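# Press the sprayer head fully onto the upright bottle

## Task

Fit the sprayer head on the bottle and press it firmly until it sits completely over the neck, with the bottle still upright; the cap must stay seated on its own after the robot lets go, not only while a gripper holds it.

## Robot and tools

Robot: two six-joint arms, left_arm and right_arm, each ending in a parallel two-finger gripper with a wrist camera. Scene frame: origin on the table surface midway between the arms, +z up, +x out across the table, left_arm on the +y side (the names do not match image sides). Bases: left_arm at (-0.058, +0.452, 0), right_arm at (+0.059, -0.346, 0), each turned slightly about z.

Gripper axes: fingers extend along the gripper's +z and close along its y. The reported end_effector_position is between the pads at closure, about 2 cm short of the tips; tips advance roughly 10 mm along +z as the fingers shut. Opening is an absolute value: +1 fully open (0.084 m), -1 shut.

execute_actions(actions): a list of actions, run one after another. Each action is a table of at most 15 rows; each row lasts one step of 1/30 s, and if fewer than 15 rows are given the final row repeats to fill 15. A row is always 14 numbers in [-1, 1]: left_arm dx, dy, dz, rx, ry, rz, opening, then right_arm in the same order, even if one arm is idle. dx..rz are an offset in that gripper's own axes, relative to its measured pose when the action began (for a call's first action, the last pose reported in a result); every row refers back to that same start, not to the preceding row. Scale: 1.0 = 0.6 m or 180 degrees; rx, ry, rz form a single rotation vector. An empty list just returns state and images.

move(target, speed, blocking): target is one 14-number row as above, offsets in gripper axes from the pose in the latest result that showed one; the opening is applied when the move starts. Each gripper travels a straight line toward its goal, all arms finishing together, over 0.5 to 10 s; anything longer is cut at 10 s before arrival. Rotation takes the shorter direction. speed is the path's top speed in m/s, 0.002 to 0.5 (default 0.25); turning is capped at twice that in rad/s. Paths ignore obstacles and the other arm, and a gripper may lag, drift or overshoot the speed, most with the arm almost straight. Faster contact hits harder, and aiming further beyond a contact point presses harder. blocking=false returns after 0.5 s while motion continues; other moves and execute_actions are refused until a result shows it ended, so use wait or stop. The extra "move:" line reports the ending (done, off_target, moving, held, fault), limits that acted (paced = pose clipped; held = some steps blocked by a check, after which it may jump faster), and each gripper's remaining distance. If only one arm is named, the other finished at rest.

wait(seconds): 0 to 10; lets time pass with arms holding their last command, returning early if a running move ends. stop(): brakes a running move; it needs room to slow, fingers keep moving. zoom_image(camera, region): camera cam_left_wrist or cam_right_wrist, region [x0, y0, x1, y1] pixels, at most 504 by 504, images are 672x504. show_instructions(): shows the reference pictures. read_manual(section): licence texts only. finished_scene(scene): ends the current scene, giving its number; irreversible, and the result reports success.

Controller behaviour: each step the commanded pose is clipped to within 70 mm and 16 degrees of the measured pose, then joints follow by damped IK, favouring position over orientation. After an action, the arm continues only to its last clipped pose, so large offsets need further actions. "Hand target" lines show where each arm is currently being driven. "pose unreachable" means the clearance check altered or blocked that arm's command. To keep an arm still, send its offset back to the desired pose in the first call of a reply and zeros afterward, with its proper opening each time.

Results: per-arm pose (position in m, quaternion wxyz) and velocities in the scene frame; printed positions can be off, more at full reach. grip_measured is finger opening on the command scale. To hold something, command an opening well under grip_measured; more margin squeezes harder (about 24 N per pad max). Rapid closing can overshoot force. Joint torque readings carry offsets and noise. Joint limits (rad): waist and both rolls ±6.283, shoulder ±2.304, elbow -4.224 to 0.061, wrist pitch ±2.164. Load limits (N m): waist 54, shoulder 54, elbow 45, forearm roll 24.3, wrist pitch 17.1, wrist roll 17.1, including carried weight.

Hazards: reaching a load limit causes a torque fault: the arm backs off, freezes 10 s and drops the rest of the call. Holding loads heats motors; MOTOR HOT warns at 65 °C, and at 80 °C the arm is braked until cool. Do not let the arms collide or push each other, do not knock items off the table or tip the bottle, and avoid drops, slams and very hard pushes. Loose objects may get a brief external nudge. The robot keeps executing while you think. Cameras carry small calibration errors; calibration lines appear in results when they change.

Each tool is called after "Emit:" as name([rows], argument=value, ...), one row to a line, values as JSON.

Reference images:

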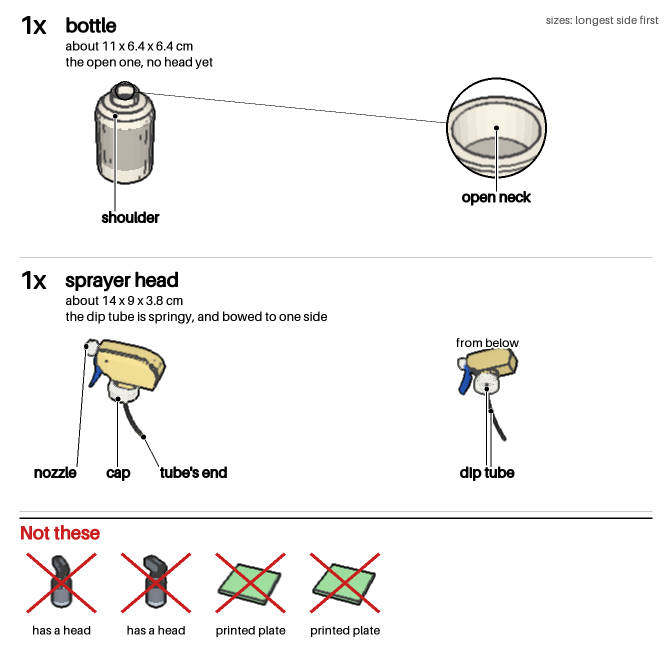

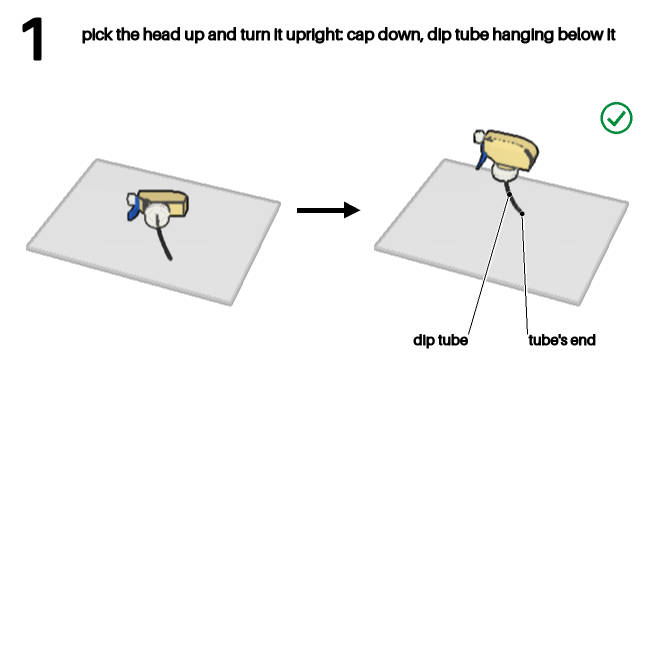

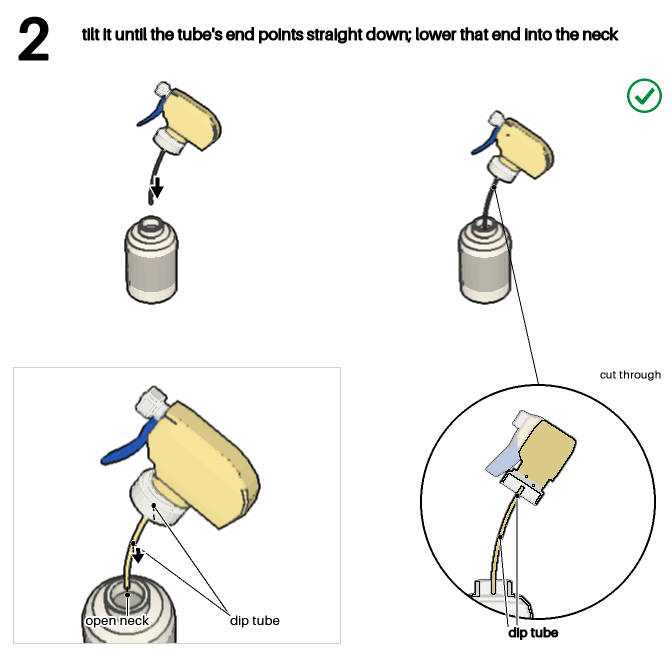

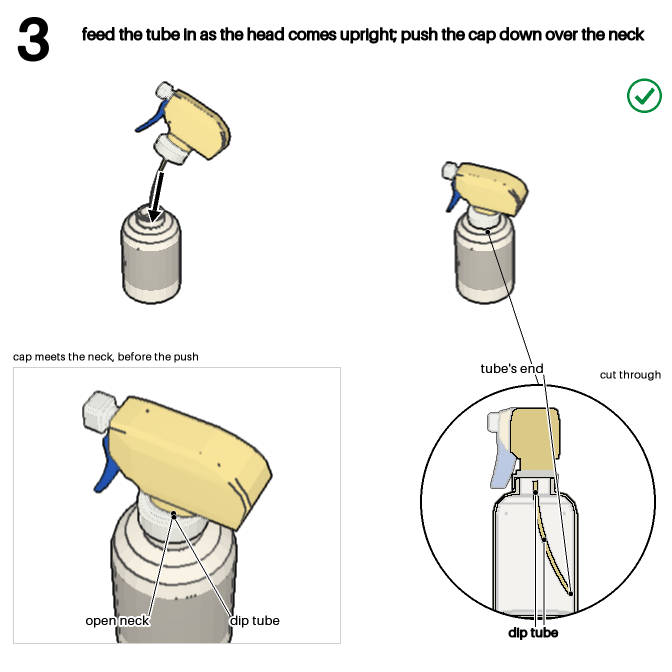

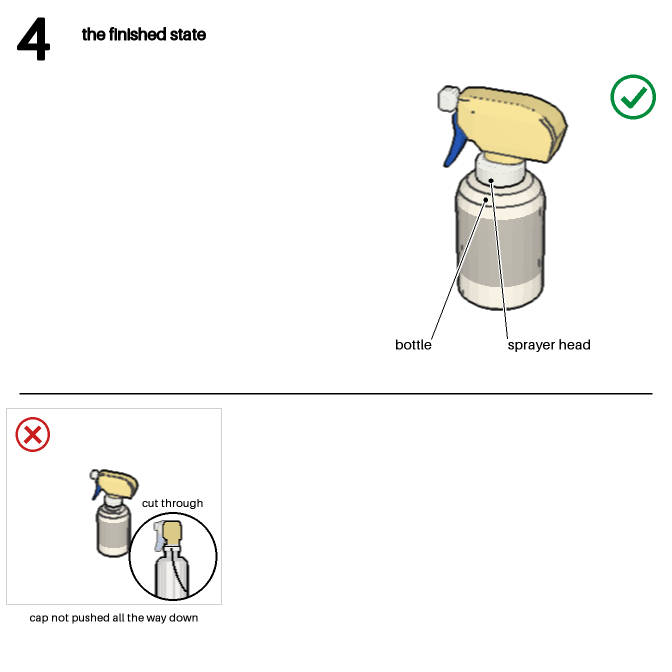

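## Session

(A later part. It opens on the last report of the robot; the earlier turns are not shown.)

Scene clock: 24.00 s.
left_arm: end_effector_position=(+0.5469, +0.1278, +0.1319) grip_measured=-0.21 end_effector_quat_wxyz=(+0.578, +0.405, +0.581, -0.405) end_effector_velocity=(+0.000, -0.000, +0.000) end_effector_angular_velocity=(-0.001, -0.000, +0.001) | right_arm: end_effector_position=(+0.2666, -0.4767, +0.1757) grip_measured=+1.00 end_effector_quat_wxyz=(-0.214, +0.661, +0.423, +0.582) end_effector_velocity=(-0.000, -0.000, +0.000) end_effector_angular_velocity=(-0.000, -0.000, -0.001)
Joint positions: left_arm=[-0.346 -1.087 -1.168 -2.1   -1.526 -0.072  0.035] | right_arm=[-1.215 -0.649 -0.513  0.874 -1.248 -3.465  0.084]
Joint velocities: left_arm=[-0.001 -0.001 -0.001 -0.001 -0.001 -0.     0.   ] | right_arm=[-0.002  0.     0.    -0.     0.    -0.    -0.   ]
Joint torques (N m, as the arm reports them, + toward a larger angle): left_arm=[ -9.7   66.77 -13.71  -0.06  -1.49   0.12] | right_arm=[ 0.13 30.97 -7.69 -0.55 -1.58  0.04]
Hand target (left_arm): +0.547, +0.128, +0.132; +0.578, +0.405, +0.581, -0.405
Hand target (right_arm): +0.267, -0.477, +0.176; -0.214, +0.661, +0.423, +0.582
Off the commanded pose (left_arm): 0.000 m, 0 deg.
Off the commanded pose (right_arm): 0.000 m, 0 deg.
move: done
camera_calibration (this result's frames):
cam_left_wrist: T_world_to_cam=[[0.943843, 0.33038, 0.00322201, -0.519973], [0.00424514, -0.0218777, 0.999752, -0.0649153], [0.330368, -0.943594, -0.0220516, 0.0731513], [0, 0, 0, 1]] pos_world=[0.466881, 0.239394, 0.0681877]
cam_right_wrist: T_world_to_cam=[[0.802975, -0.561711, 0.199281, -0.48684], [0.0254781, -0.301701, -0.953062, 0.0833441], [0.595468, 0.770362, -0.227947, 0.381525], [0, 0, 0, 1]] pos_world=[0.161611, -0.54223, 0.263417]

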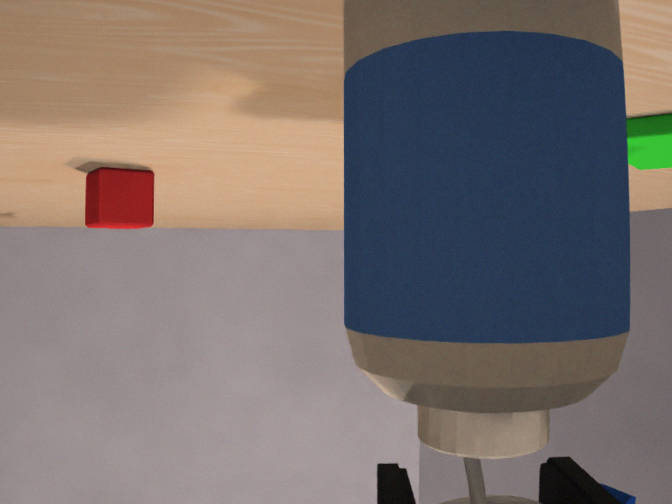

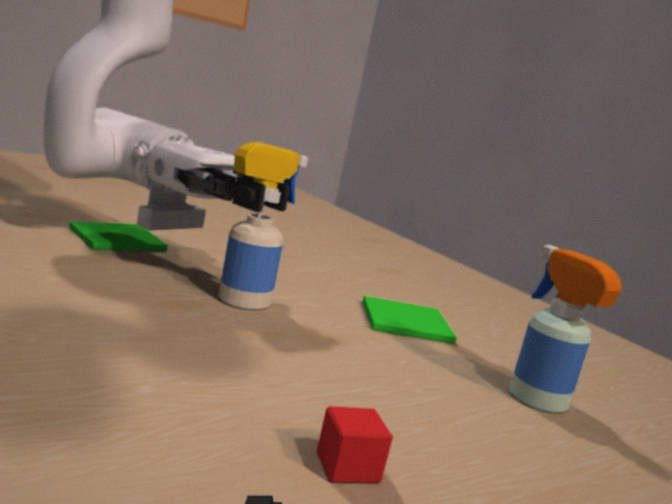

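Emit:
move(target=[0.032,0,0,0,0,0,-0.6,0,0,0,0,0,0,1], speed=0.015)

Emit:
zoom_image(camera="cam_right_wrist", region=[190,130,330,270])

Scene clock: 25.83 s.
left_arm: end_effector_position=(+0.5468, +0.1278, +0.1128) grip_measured=-0.21 end_effector_quat_wxyz=(+0.578, +0.405, +0.581, -0.405) end_effector_velocity=(+0.001, -0.000, -0.000) end_effector_angular_velocity=(-0.000, -0.001, +0.000) | right_arm: end_effector_position=(+0.2666, -0.4767, +0.1757) grip_measured=+1.00 end_effector_quat_wxyz=(-0.214, +0.661, +0.423, +0.582) end_effector_velocity=(-0.000, +0.000, -0.000) end_effector_angular_velocity=(-0.000, +0.000, +0.001)
Joint positions: left_arm=[-0.346 -1.132 -1.194 -2.101 -1.536 -0.055  0.035] | right_arm=[-1.215 -0.649 -0.513  0.874 -1.248 -3.465  0.084]
Joint velocities: left_arm=[ 0.    -0.002 -0.002 -0.    -0.     0.    -0.   ] | right_arm=[ 0.001  0.     0.    -0.001  0.     0.    -0.   ]
Joint torques (N m, as the arm reports them, + toward a larger angle): left_arm=[ -8.71  67.86 -12.39   0.15  -1.35   0.  ] | right_arm=[-0.27 32.6  -7.77 -0.48 -1.6  -0.1 ]
Hand target (left_arm): +0.547, +0.128, +0.113; +0.578, +0.405, +0.581, -0.405
Hand target (right_arm): +0.267, -0.477, +0.176; -0.214, +0.661, +0.423, +0.582
Off the commanded pose (left_arm): 0.000 m, 0 deg.
Off the commanded pose (right_arm): 0.000 m, 0 deg.
move: done
camera_calibration (this result's frames):
cam_left_wrist: T_world_to_cam=[[0.943846, 0.33037, 0.00319569, -0.519771], [0.004268, -0.0218641, 0.999752, -0.0458023], [0.330358, -0.943598, -0.0220463, 0.0728155], [0, 0, 0, 1]] pos_world=[0.466724, 0.239424, 0.0490573]
cam_right_wrist: T_world_to_cam=[[0.802975, -0.56171, 0.199281, -0.48684], [0.0254783, -0.301701, -0.953062, 0.083344], [0.595468, 0.770362, -0.227947, 0.381525], [0, 0, 0, 1]] pos_world=[0.161611, -0.54223, 0.263417]

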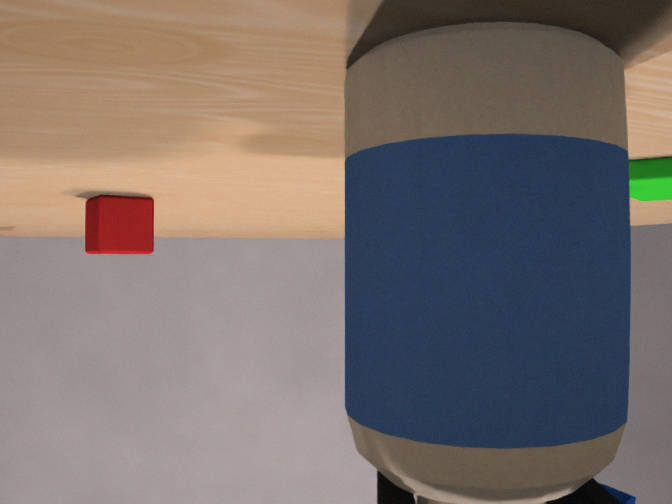

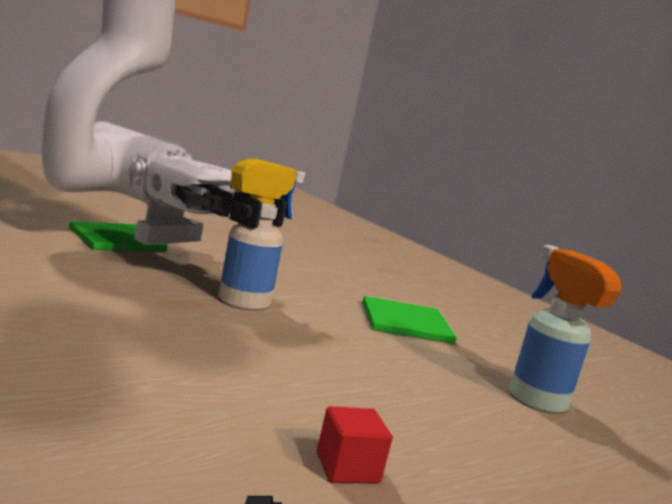

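Region (190, 130, 330, 270) of cam_right_wrist's 672x504 image, scaled by 3.600, with more detail than that image has.

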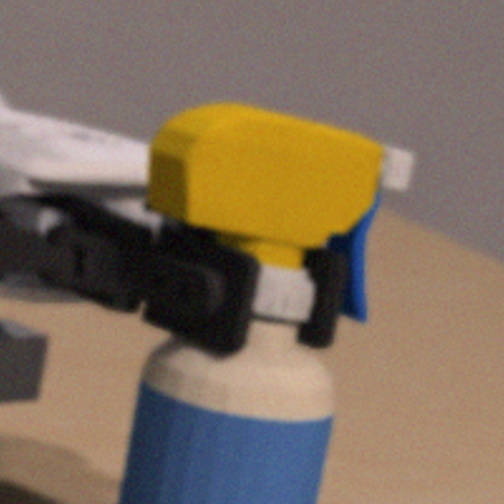

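A bit more, then release and retract.

Emit:
move(target=[0.005,0,0,0,0,0,-0.6,0,0,0,0,0,0,1], speed=0.01)

Emit:
move(target=[-0.002,0,0,0,0,0,0.0,0,0,0,0,0,0,1])

Emit:
move(target=[0,0,-0.09,0,0,0,0.0,0,0,0,0,0,0,1], speed=0.06)

Emit:
move(target=[-0.15,0,0,0,0,0,-1,0,0,0,0,0,0,1], speed=0.1)

Scene clock: 26.90 s.
left_arm: end_effector_position=(+0.5469, +0.1277, +0.1107) grip_measured=-0.21 end_effector_quat_wxyz=(+0.579, +0.405, +0.580, -0.405) end_effector_velocity=(+0.001, -0.000, -0.001) end_effector_angular_velocity=(+0.001, -0.002, +0.001) | right_arm: end_effector_position=(+0.2666, -0.4767, +0.1757) grip_measured=+1.00 end_effector_quat_wxyz=(-0.214, +0.661, +0.423, +0.582) end_effector_velocity=(-0.000, -0.000, -0.000) end_effector_angular_velocity=(-0.000, -0.000, +0.000)
Joint positions: left_arm=[-0.346 -1.139 -1.198 -2.101 -1.539 -0.053  0.035] | right_arm=[-1.215 -0.649 -0.513  0.874 -1.248 -3.465  0.084]
Joint velocities: left_arm=[ 0.    -0.002 -0.002 -0.     0.001  0.002  0.   ] | right_arm=[-0.  0. -0. -0.  0. -0.  0.]
Joint torques (N m, as the arm reports them, + toward a larger angle): left_arm=[ -8.45  57.38 -10.85  -0.11   1.32   0.39] | right_arm=[ 0.6  32.   -8.18  0.42 -1.53 -0.01]
Hand target (left_arm): +0.547, +0.128, +0.110; +0.578, +0.405, +0.581, -0.405
Hand target (right_arm): +0.267, -0.477, +0.176; -0.214, +0.661, +0.423, +0.582
Off the commanded pose (left_arm): 0.001 m, 0 deg.
Off the commanded pose (right_arm): 0.000 m, 0 deg.
move: done
camera_calibration (this result's frames):
cam_left_wrist: T_world_to_cam=[[0.943919, 0.330155, 0.00379372, -0.519975], [0.00288286, -0.0197306, 0.999801, -0.0432574], [0.330165, -0.94372, -0.0195758, 0.0724881], [0, 0, 0, 1]] pos_world=[0.467006, 0.239228, 0.0466405]
cam_right_wrist: T_world_to_cam=[[0.802975, -0.56171, 0.199281, -0.48684], [0.0254785, -0.301701, -0.953062, 0.083344], [0.595468, 0.770362, -0.227947, 0.381525], [0, 0, 0, 1]] pos_world=[0.161611, -0.54223, 0.263417]

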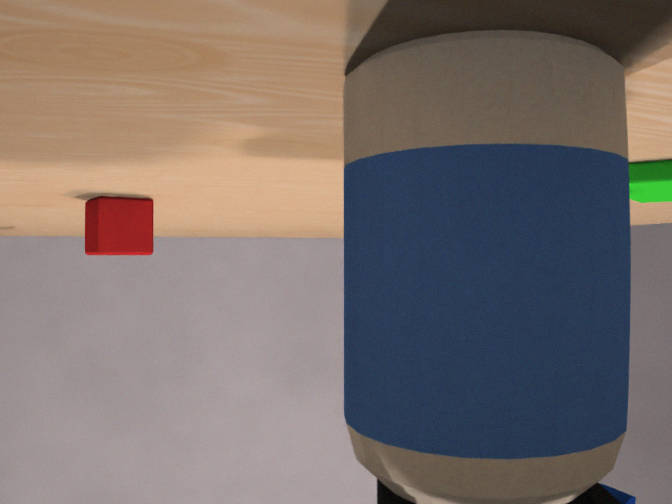

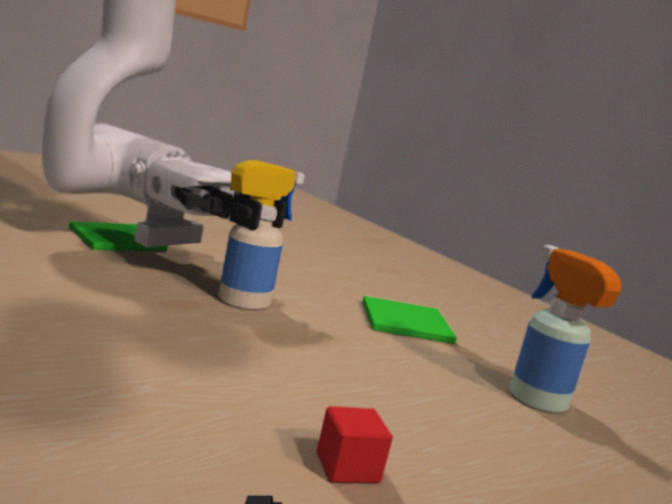

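Scene clock: 27.60 s.
left_arm: end_effector_position=(+0.5469, +0.1277, +0.1118) grip_measured=-0.01 end_effector_quat_wxyz=(+0.579, +0.405, +0.580, -0.405) end_effector_velocity=(+0.000, +0.000, +0.001) end_effector_angular_velocity=(-0.003, -0.001, +0.000) | right_arm: end_effector_position=(+0.2666, -0.4767, +0.1757) grip_measured=+1.00 end_effector_quat_wxyz=(-0.214, +0.661, +0.423, +0.582) end_effector_velocity=(-0.000, +0.000, +0.000) end_effector_angular_velocity=(+0.000, -0.000, +0.001)
Joint positions: left_arm=[-0.346 -1.136 -1.197 -2.101 -1.538 -0.054  0.044] | right_arm=[-1.215 -0.649 -0.513  0.874 -1.248 -3.465  0.084]
Joint velocities: left_arm=[ 0.     0.    -0.    -0.    -0.003 -0.    -0.   ] | right_arm=[-0.    -0.    -0.    -0.001 -0.    -0.     0.   ]
Joint torques (N m, as the arm reports them, + toward a larger angle): left_arm=[-10.66  67.71 -11.81   0.32  -1.36   0.17] | right_arm=[-0.66 31.57 -8.18 -0.05 -1.5  -0.08]
Hand target (left_arm): +0.547, +0.128, +0.112; +0.579, +0.405, +0.580, -0.405
Hand target (right_arm): +0.267, -0.477, +0.176; -0.214, +0.661, +0.423, +0.582
Off the commanded pose (left_arm): 0.000 m, 0 deg.
Off the commanded pose (right_arm): 0.000 m, 0 deg.
move: done
camera_calibration (this result's frames):
cam_left_wrist: T_world_to_cam=[[0.943913, 0.330173, 0.00374272, -0.519966], [0.00299666, -0.0199003, 0.999797, -0.0444156], [0.33018, -0.943711, -0.0197736, 0.0725343], [0, 0, 0, 1]] pos_world=[0.466986, 0.239246, 0.047787]
cam_right_wrist: T_world_to_cam=[[0.802975, -0.561711, 0.199281, -0.48684], [0.0254782, -0.301701, -0.953062, 0.083344], [0.595468, 0.770362, -0.227947, 0.381525], [0, 0, 0, 1]] pos_world=[0.161611, -0.54223, 0.263417]

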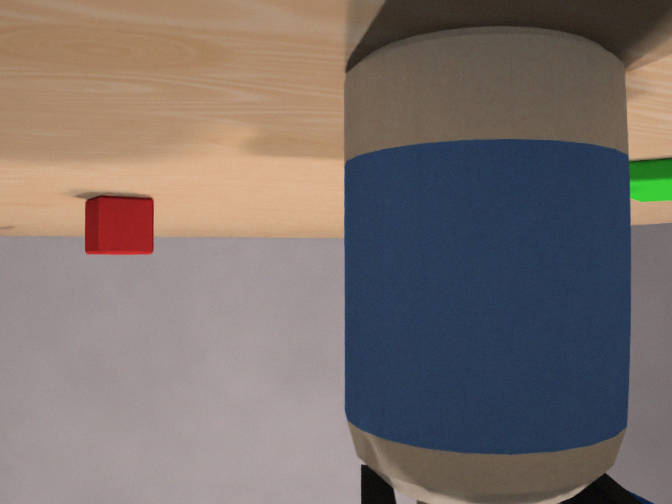

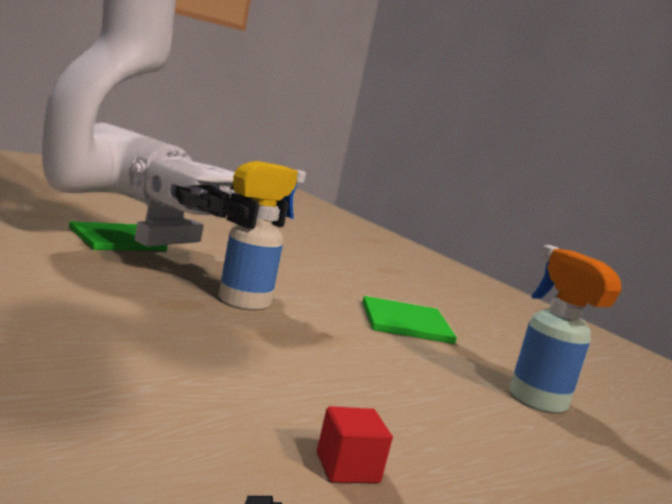

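Scene clock: 28.83 s.
left_arm: end_effector_position=(+0.5284, +0.1784, +0.1119) grip_measured=-0.01 end_effector_quat_wxyz=(+0.579, +0.405, +0.580, -0.405) end_effector_velocity=(-0.000, +0.001, -0.000) end_effector_angular_velocity=(+0.001, -0.000, -0.000) | right_arm: end_effector_position=(+0.2666, -0.4767, +0.1757) grip_measured=+1.00 end_effector_quat_wxyz=(-0.214, +0.661, +0.423, +0.582) end_effector_velocity=(+0.000, +0.000, +0.000) end_effector_angular_velocity=(+0.000, +0.000, +0.001)
Joint positions: left_arm=[-0.254 -1.112 -1.122 -2.009 -1.565 -0.011  0.044] | right_arm=[-1.215 -0.649 -0.513  0.874 -1.248 -3.465  0.084]
Joint velocities: left_arm=[ 0.002  0.     0.001  0.002  0.     0.001 -0.   ] | right_arm=[ 0.001 -0.    -0.     0.    -0.     0.     0.   ]
Joint torques (N m, as the arm reports them, + toward a larger angle): left_arm=[-10.77  68.4  -12.19   1.17  -1.47   0.22] | right_arm=[ 1.07 31.71 -8.13 -0.17 -1.56  0.02]
Hand target (left_arm): +0.528, +0.179, +0.112; +0.579, +0.405, +0.580, -0.405
Hand target (right_arm): +0.267, -0.477, +0.176; -0.214, +0.661, +0.423, +0.582
Off the commanded pose (left_arm): 0.000 m, 0 deg.
Off the commanded pose (right_arm): 0.000 m, 0 deg.
move: done
camera_calibration (this result's frames):
cam_left_wrist: T_world_to_cam=[[0.943953, 0.330056, 0.0038684, -0.519188], [0.00291695, -0.0200604, 0.999795, -0.0433212], [0.330066, -0.943748, -0.0198989, 0.126514], [0, 0, 0, 1]] pos_world=[0.448458, 0.289889, 0.0478382]
cam_right_wrist: T_world_to_cam=[[0.802975, -0.561711, 0.199281, -0.48684], [0.0254781, -0.301701, -0.953062, 0.0833441], [0.595468, 0.770362, -0.227947, 0.381525], [0, 0, 0, 1]] pos_world=[0.161611, -0.54223, 0.263417]

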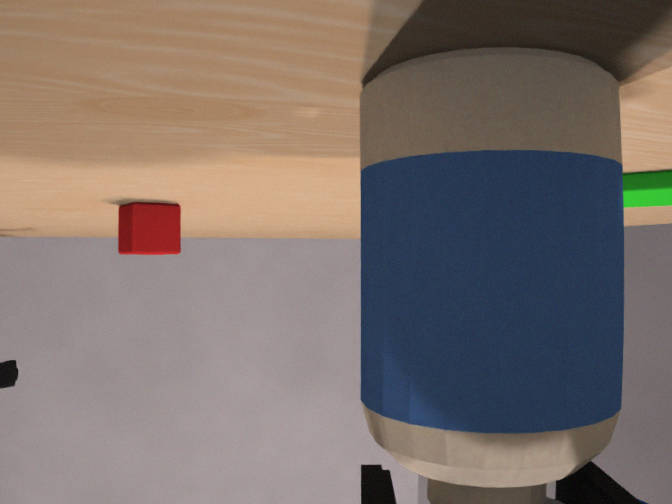

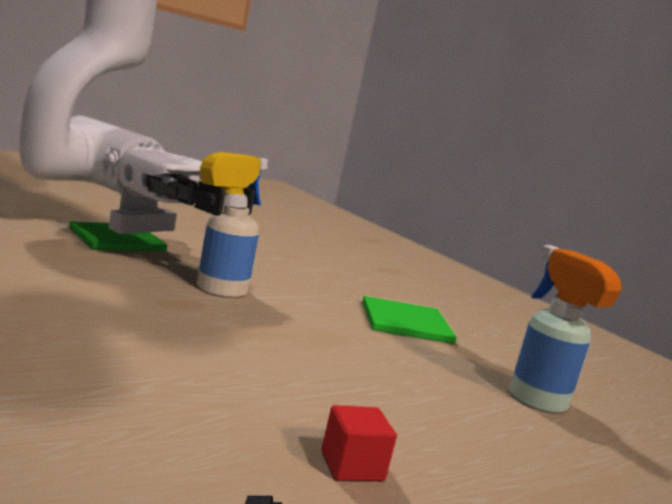

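Scene clock: 30.10 s.
left_arm: end_effector_position=(+0.5289, +0.1784, +0.2016) grip_measured=-0.21 end_effector_quat_wxyz=(+0.579, +0.405, +0.580, -0.405) end_effector_velocity=(-0.000, +0.000, +0.002) end_effector_angular_velocity=(-0.001, +0.001, +0.000) | right_arm: end_effector_position=(+0.2666, -0.4767, +0.1757) grip_measured=+1.00 end_effector_quat_wxyz=(-0.214, +0.661, +0.423, +0.582) end_effector_velocity=(-0.000, -0.000, +0.000) end_effector_angular_velocity=(+0.000, -0.000, -0.000)
Joint positions: left_arm=[-0.253 -0.898 -1.017 -2.006 -1.518 -0.11   0.035] | right_arm=[-1.215 -0.649 -0.513  0.874 -1.248 -3.465  0.084]
Joint velocities: left_arm=[ 0.     0.005  0.003 -0.     0.    -0.003  0.   ] | right_arm=[-0. -0.  0. -0. -0.  0.  0.]
Joint torques (N m, as the arm reports them, + toward a larger angle): left_arm=[ -6.67  63.66 -13.52   0.76  -1.59   0.17] | right_arm=[-0.77 31.92 -8.43 -0.33 -1.58  0.01]
Hand target (left_arm): +0.529, +0.178, +0.202; +0.579, +0.405, +0.580, -0.405
Hand target (right_arm): +0.267, -0.477, +0.176; -0.214, +0.661, +0.423, +0.582
Off the commanded pose (left_arm): 0.000 m, 0 deg.
Off the commanded pose (right_arm): 0.000 m, 0 deg.
move: done
camera_calibration (this result's frames):
cam_left_wrist: T_world_to_cam=[[0.94393, 0.330124, 0.00362445, -0.519981], [0.00325462, -0.0202827, 0.999789, -0.133179], [0.330128, -0.943719, -0.0202199, 0.128194], [0, 0, 0, 1]] pos_world=[0.448939, 0.289936, 0.137628]
cam_right_wrist: T_world_to_cam=[[0.802975, -0.561711, 0.199281, -0.48684], [0.0254782, -0.301701, -0.953062, 0.0833441], [0.595468, 0.770362, -0.227947, 0.381525], [0, 0, 0, 1]] pos_world=[0.161611, -0.54223, 0.263417]

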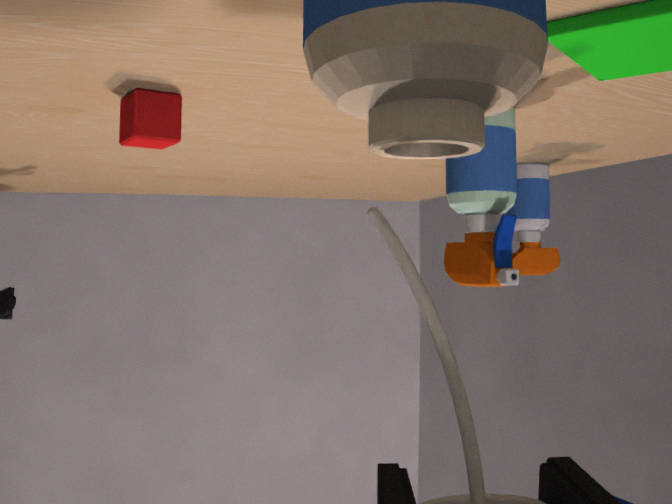

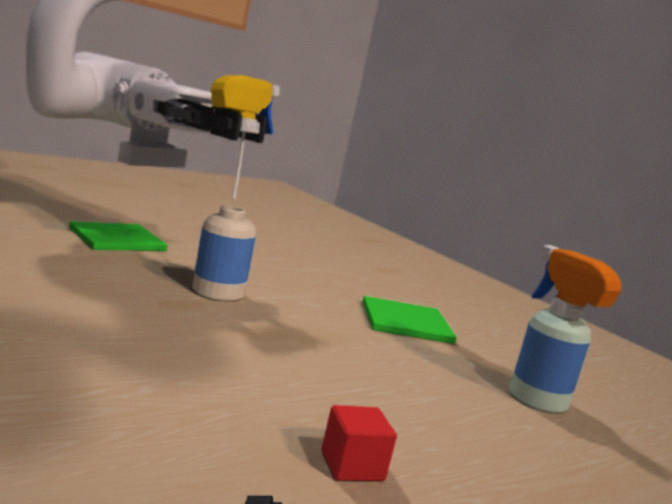

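Emit:
move(target=[0.01,0.017,-0.015,0,0,0,-0.7,0,0,0,0,0,0,1], speed=0.04)

Emit:
zoom_image(camera="cam_right_wrist", region=[140,60,340,260])

Scene clock: 31.20 s.
left_arm: end_effector_position=(+0.5353, +0.1903, +0.1956) grip_measured=-0.21 end_effector_quat_wxyz=(+0.579, +0.405, +0.580, -0.405) end_effector_velocity=(+0.000, +0.001, -0.001) end_effector_angular_velocity=(+0.000, -0.001, +0.000) | right_arm: end_effector_position=(+0.2666, -0.4767, +0.1757) grip_measured=+1.00 end_effector_quat_wxyz=(-0.214, +0.661, +0.423, +0.582) end_effector_velocity=(-0.000, -0.000, +0.000) end_effector_angular_velocity=(-0.000, +0.000, -0.001)
Joint positions: left_arm=[-0.229 -0.918 -1.039 -1.982 -1.52  -0.112  0.035] | right_arm=[-1.215 -0.649 -0.513  0.874 -1.248 -3.465  0.084]
Joint velocities: left_arm=[ 0.001 -0.002 -0.001  0.001 -0.     0.001 -0.   ] | right_arm=[-0.001  0.    -0.     0.     0.     0.     0.   ]
Joint torques (N m, as the arm reports them, + toward a larger angle): left_arm=[ -9.33  64.19 -14.23  -0.22  -1.53  -0.08] | right_arm=[-0.94 33.   -8.47 -0.05 -1.57  0.04]
Hand target (left_arm): +0.535, +0.190, +0.196; +0.579, +0.405, +0.580, -0.405
Hand target (right_arm): +0.267, -0.477, +0.176; -0.214, +0.661, +0.423, +0.582
Off the commanded pose (left_arm): 0.000 m, 0 deg.
Off the commanded pose (right_arm): 0.000 m, 0 deg.
move: done
camera_calibration (this result's frames):
cam_left_wrist: T_world_to_cam=[[0.943941, 0.330095, 0.00366635, -0.529931], [0.00322899, -0.0203382, 0.999788, -0.126921], [0.3301, -0.943729, -0.0202639, 0.13722], [0, 0, 0, 1]] pos_world=[0.455337, 0.301844, 0.131617]
cam_right_wrist: T_world_to_cam=[[0.802975, -0.561711, 0.199281, -0.48684], [0.0254782, -0.301701, -0.953062, 0.0833441], [0.595468, 0.770362, -0.227947, 0.381524], [0, 0, 0, 1]] pos_world=[0.161611, -0.54223, 0.263417]

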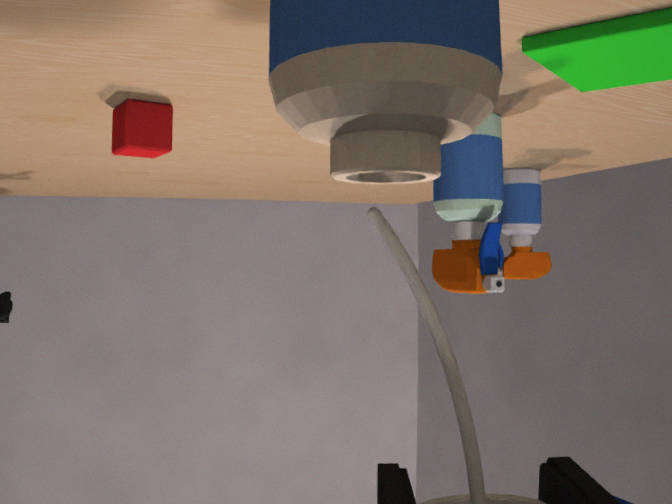

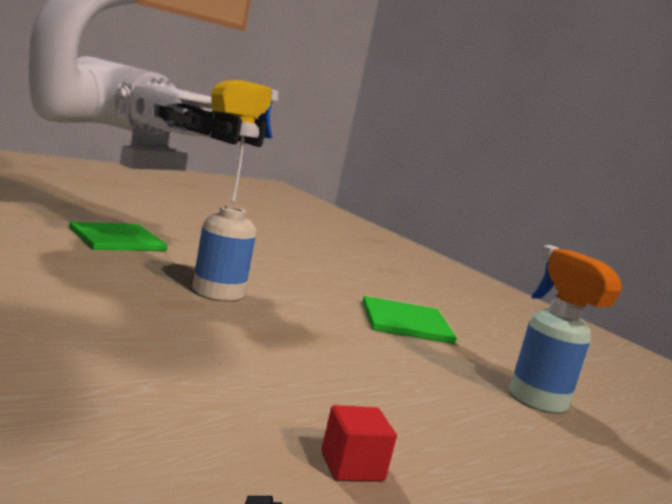

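Region (140, 60, 340, 260) of cam_right_wrist's 672x504 image, scaled by 2.520, with more detail than that image has.

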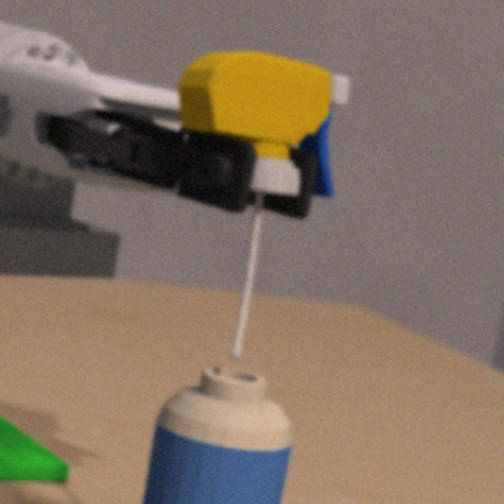

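Emit:
move(target=[0.042,-0.004,0.002,0,0,0,-0.7,0,0,0,0,0,0,1], speed=0.04)

Emit:
move(target=[0.062,-0.031,0.03,0,0,0,-0.7,0,0,0,0,0,0,1], speed=0.03)

Emit:
zoom_image(camera="cam_right_wrist", region=[160,120,300,260])

Scene clock: 32.47 s.
left_arm: end_effector_position=(+0.5333, +0.1883, +0.1705) grip_measured=-0.21 end_effector_quat_wxyz=(+0.579, +0.405, +0.580, -0.405) end_effector_velocity=(+0.001, -0.000, -0.001) end_effector_angular_velocity=(+0.000, -0.000, +0.001) | right_arm: end_effector_position=(+0.2666, -0.4767, +0.1757) grip_measured=+1.00 end_effector_quat_wxyz=(-0.214, +0.661, +0.423, +0.582) end_effector_velocity=(+0.000, +0.000, -0.000) end_effector_angular_velocity=(+0.000, +0.000, +0.001)
Joint positions: left_arm=[-0.233 -0.975 -1.06  -1.987 -1.535 -0.079  0.035] | right_arm=[-1.215 -0.649 -0.513  0.874 -1.248 -3.465  0.084]
Joint velocities: left_arm=[-0.    -0.002 -0.003 -0.001  0.     0.    -0.   ] | right_arm=[ 0.001 -0.     0.     0.001  0.    -0.    -0.   ]
Joint torques (N m, as the arm reports them, + toward a larger angle): left_arm=[-10.37  63.9  -12.54   0.48  -1.58   0.2 ] | right_arm=[-1.1  32.24 -7.76 -0.07 -1.62 -0.04]
Hand target (left_arm): +0.533, +0.188, +0.170; +0.579, +0.405, +0.580, -0.405
Hand target (right_arm): +0.267, -0.477, +0.176; -0.214, +0.661, +0.423, +0.582
Off the commanded pose (left_arm): 0.000 m, 0 deg.
Off the commanded pose (right_arm): 0.000 m, 0 deg.
move: done
camera_calibration (this result's frames):
cam_left_wrist: T_world_to_cam=[[0.943946, 0.330077, 0.00375422, -0.527347], [0.00310672, -0.0202559, 0.99979, -0.10186], [0.330084, -0.943737, -0.0201459, 0.135508], [0, 0, 0, 1]] pos_world=[0.453374, 0.299885, 0.106548]
cam_right_wrist: T_world_to_cam=[[0.802975, -0.561711, 0.199281, -0.48684], [0.0254782, -0.301701, -0.953062, 0.0833442], [0.595468, 0.770362, -0.227947, 0.381524], [0, 0, 0, 1]] pos_world=[0.161611, -0.54223, 0.263417]

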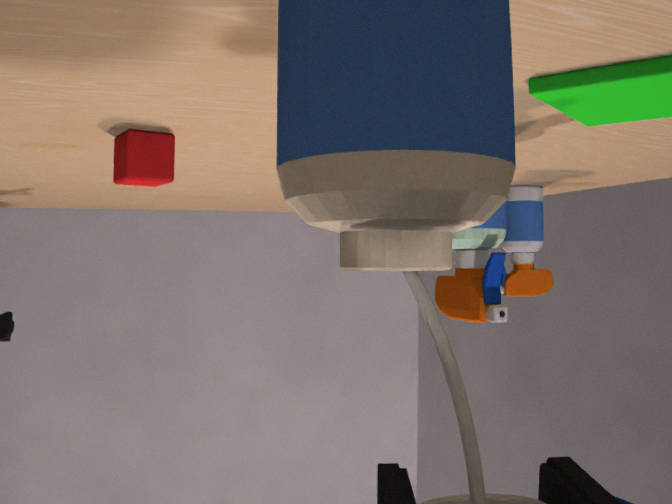

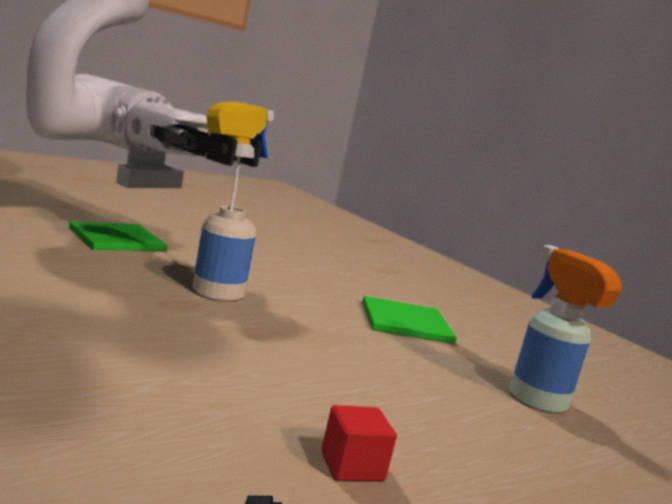

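Scene clock: 34.27 s.
left_arm: end_effector_position=(+0.5218, +0.1650, +0.1335) grip_measured=-0.21 end_effector_quat_wxyz=(+0.579, +0.405, +0.580, -0.405) end_effector_velocity=(+0.000, -0.000, -0.000) end_effector_angular_velocity=(-0.000, -0.001, +0.001) | right_arm: end_effector_position=(+0.2666, -0.4767, +0.1757) grip_measured=+1.00 end_effector_quat_wxyz=(-0.214, +0.661, +0.423, +0.582) end_effector_velocity=(+0.000, -0.001, -0.000) end_effector_angular_velocity=(-0.000, +0.000, -0.003)
Joint positions: left_arm=[-0.281 -1.055 -1.078 -2.037 -1.559 -0.022  0.035] | right_arm=[-1.215 -0.649 -0.513  0.874 -1.248 -3.465  0.084]
Joint velocities: left_arm=[-0.001 -0.001 -0.001 -0.001 -0.001  0.001  0.   ] | right_arm=[-0.002 -0.    -0.     0.002 -0.    -0.     0.   ]
Joint torques (N m, as the arm reports them, + toward a larger angle): left_arm=[-11.02  64.35 -12.84   0.97  -1.5    0.09] | right_arm=[ 0.57 33.55 -8.46 -0.42 -1.52 -0.06]
Hand target (left_arm): +0.522, +0.165, +0.133; +0.579, +0.405, +0.580, -0.405
Hand target (right_arm): +0.267, -0.477, +0.176; -0.214, +0.661, +0.423, +0.582
Off the commanded pose (left_arm): 0.000 m, 0 deg.
Off the commanded pose (right_arm): 0.000 m, 0 deg.
move: done
camera_calibration (this result's frames):
cam_left_wrist: T_world_to_cam=[[0.943951, 0.330065, 0.00374993, -0.508692], [0.00303295, -0.0200328, 0.999795, -0.0652762], [0.330072, -0.943746, -0.019911, 0.116519], [0, 0, 0, 1]] pos_world=[0.441918, 0.276558, 0.0694904]
cam_right_wrist: T_world_to_cam=[[0.802975, -0.561711, 0.199281, -0.48684], [0.0254781, -0.301701, -0.953062, 0.0833442], [0.595468, 0.770362, -0.227947, 0.381525], [0, 0, 0, 1]] pos_world=[0.161611, -0.54223, 0.263417]

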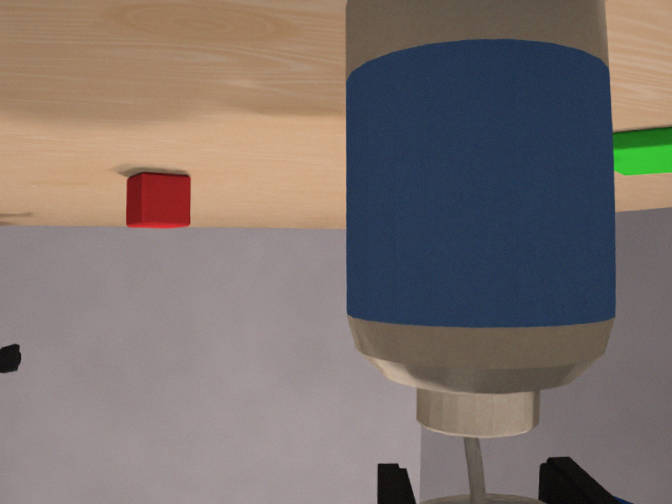

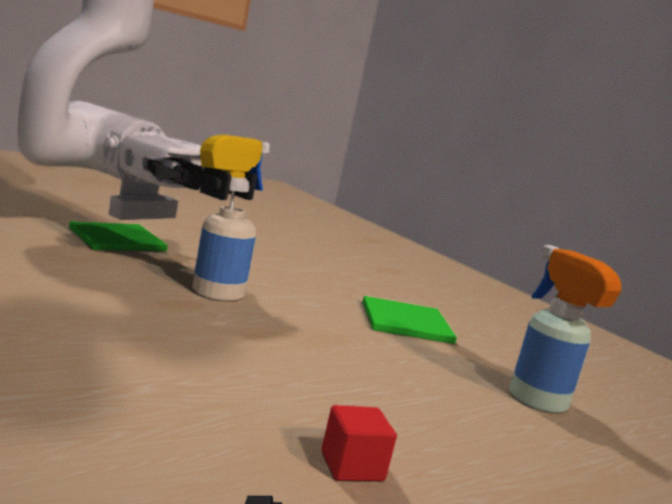

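Region (160, 120, 300, 260) of cam_right_wrist's 672x504 image, scaled by 3.600, with more detail than that image has.

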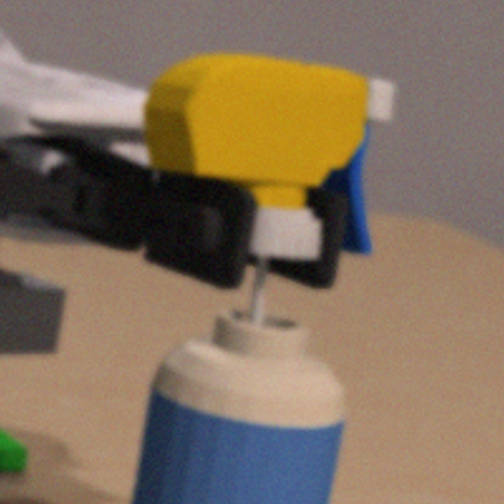

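Emit:
move(target=[0.016,-0.001,0.008,0,0.05,0,-0.7,0,0,0,0,0,0,1], speed=0.03)

Emit:
zoom_image(camera="cam_right_wrist", region=[160,120,300,260])

Scene clock: 37.37 s.
left_arm: end_effector_position=(+0.5229, +0.1603, +0.1240) grip_measured=-0.21 end_effector_quat_wxyz=(+0.531, +0.436, +0.624, -0.372) end_effector_velocity=(-0.000, -0.000, -0.000) end_effector_angular_velocity=(+0.004, +0.003, -0.000) | right_arm: end_effector_position=(+0.2666, -0.4767, +0.1757) grip_measured=+1.00 end_effector_quat_wxyz=(-0.214, +0.661, +0.423, +0.582) end_effector_velocity=(+0.000, +0.000, -0.000) end_effector_angular_velocity=(+0.000, +0.000, -0.000)
Joint positions: left_arm=[-0.296 -0.989 -1.052 -2.041 -1.384 -0.058  0.035] | right_arm=[-1.215 -0.649 -0.513  0.874 -1.248 -3.465  0.084]
Joint velocities: left_arm=[-0.     0.002  0.001  0.001  0.005 -0.003  0.   ] | right_arm=[ 0. -0.  0.  0. -0.  0. -0.]
Joint torques (N m, as the arm reports them, + toward a larger angle): left_arm=[ -8.42  62.43 -11.84   0.79  -1.36  -0.01] | right_arm=[ 0.5  32.14 -8.3   0.   -1.58 -0.08]
Hand target (left_arm): +0.523, +0.160, +0.124; +0.531, +0.436, +0.624, -0.372
Hand target (right_arm): +0.267, -0.477, +0.176; -0.214, +0.661, +0.423, +0.582
Off the commanded pose (left_arm): 0.000 m, 0 deg.
Off the commanded pose (right_arm): 0.000 m, 0 deg.
move: done
camera_calibration (this result's frames):
cam_left_wrist: T_world_to_cam=[[0.944314, 0.329043, 0.00149404, -0.507886], [0.056423, -0.166397, 0.984443, -0.0583782], [0.324173, -0.929539, -0.175697, 0.131649], [0, 0, 0, 1]] pos_world=[0.440221, 0.279775, 0.0813591]
cam_right_wrist: T_world_to_cam=[[0.802975, -0.561711, 0.199281, -0.48684], [0.025478, -0.301701, -0.953062, 0.0833441], [0.595468, 0.770362, -0.227947, 0.381525], [0, 0, 0, 1]] pos_world=[0.161611, -0.54223, 0.263417]

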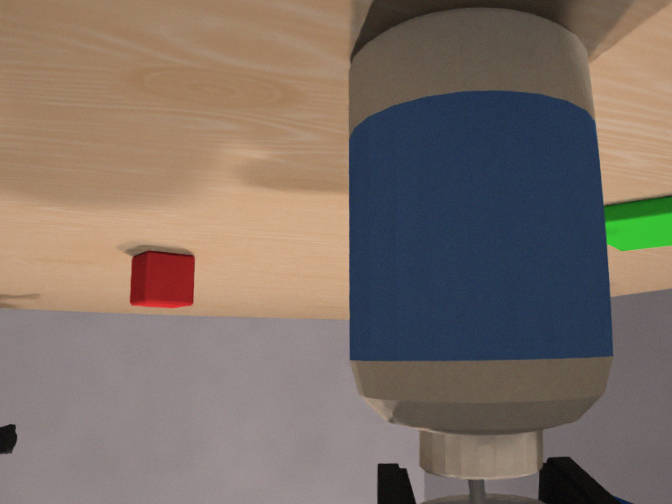

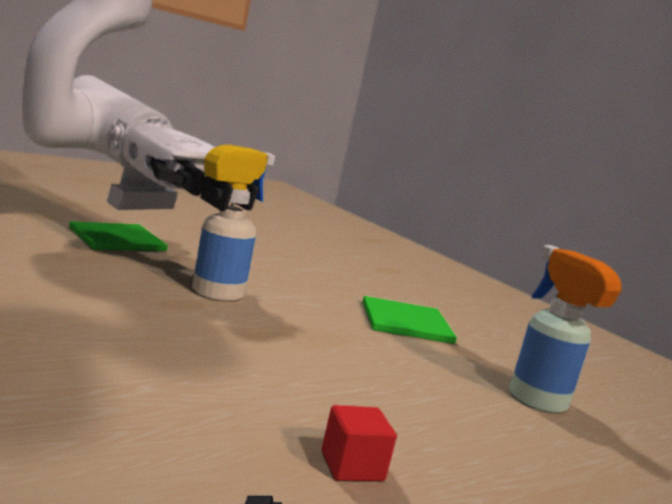

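Region (160, 120, 300, 260) of cam_right_wrist's 672x504 image, scaled by 3.600, with more detail than that image has.

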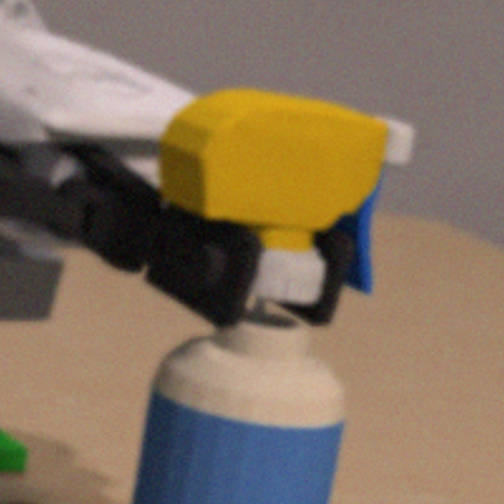

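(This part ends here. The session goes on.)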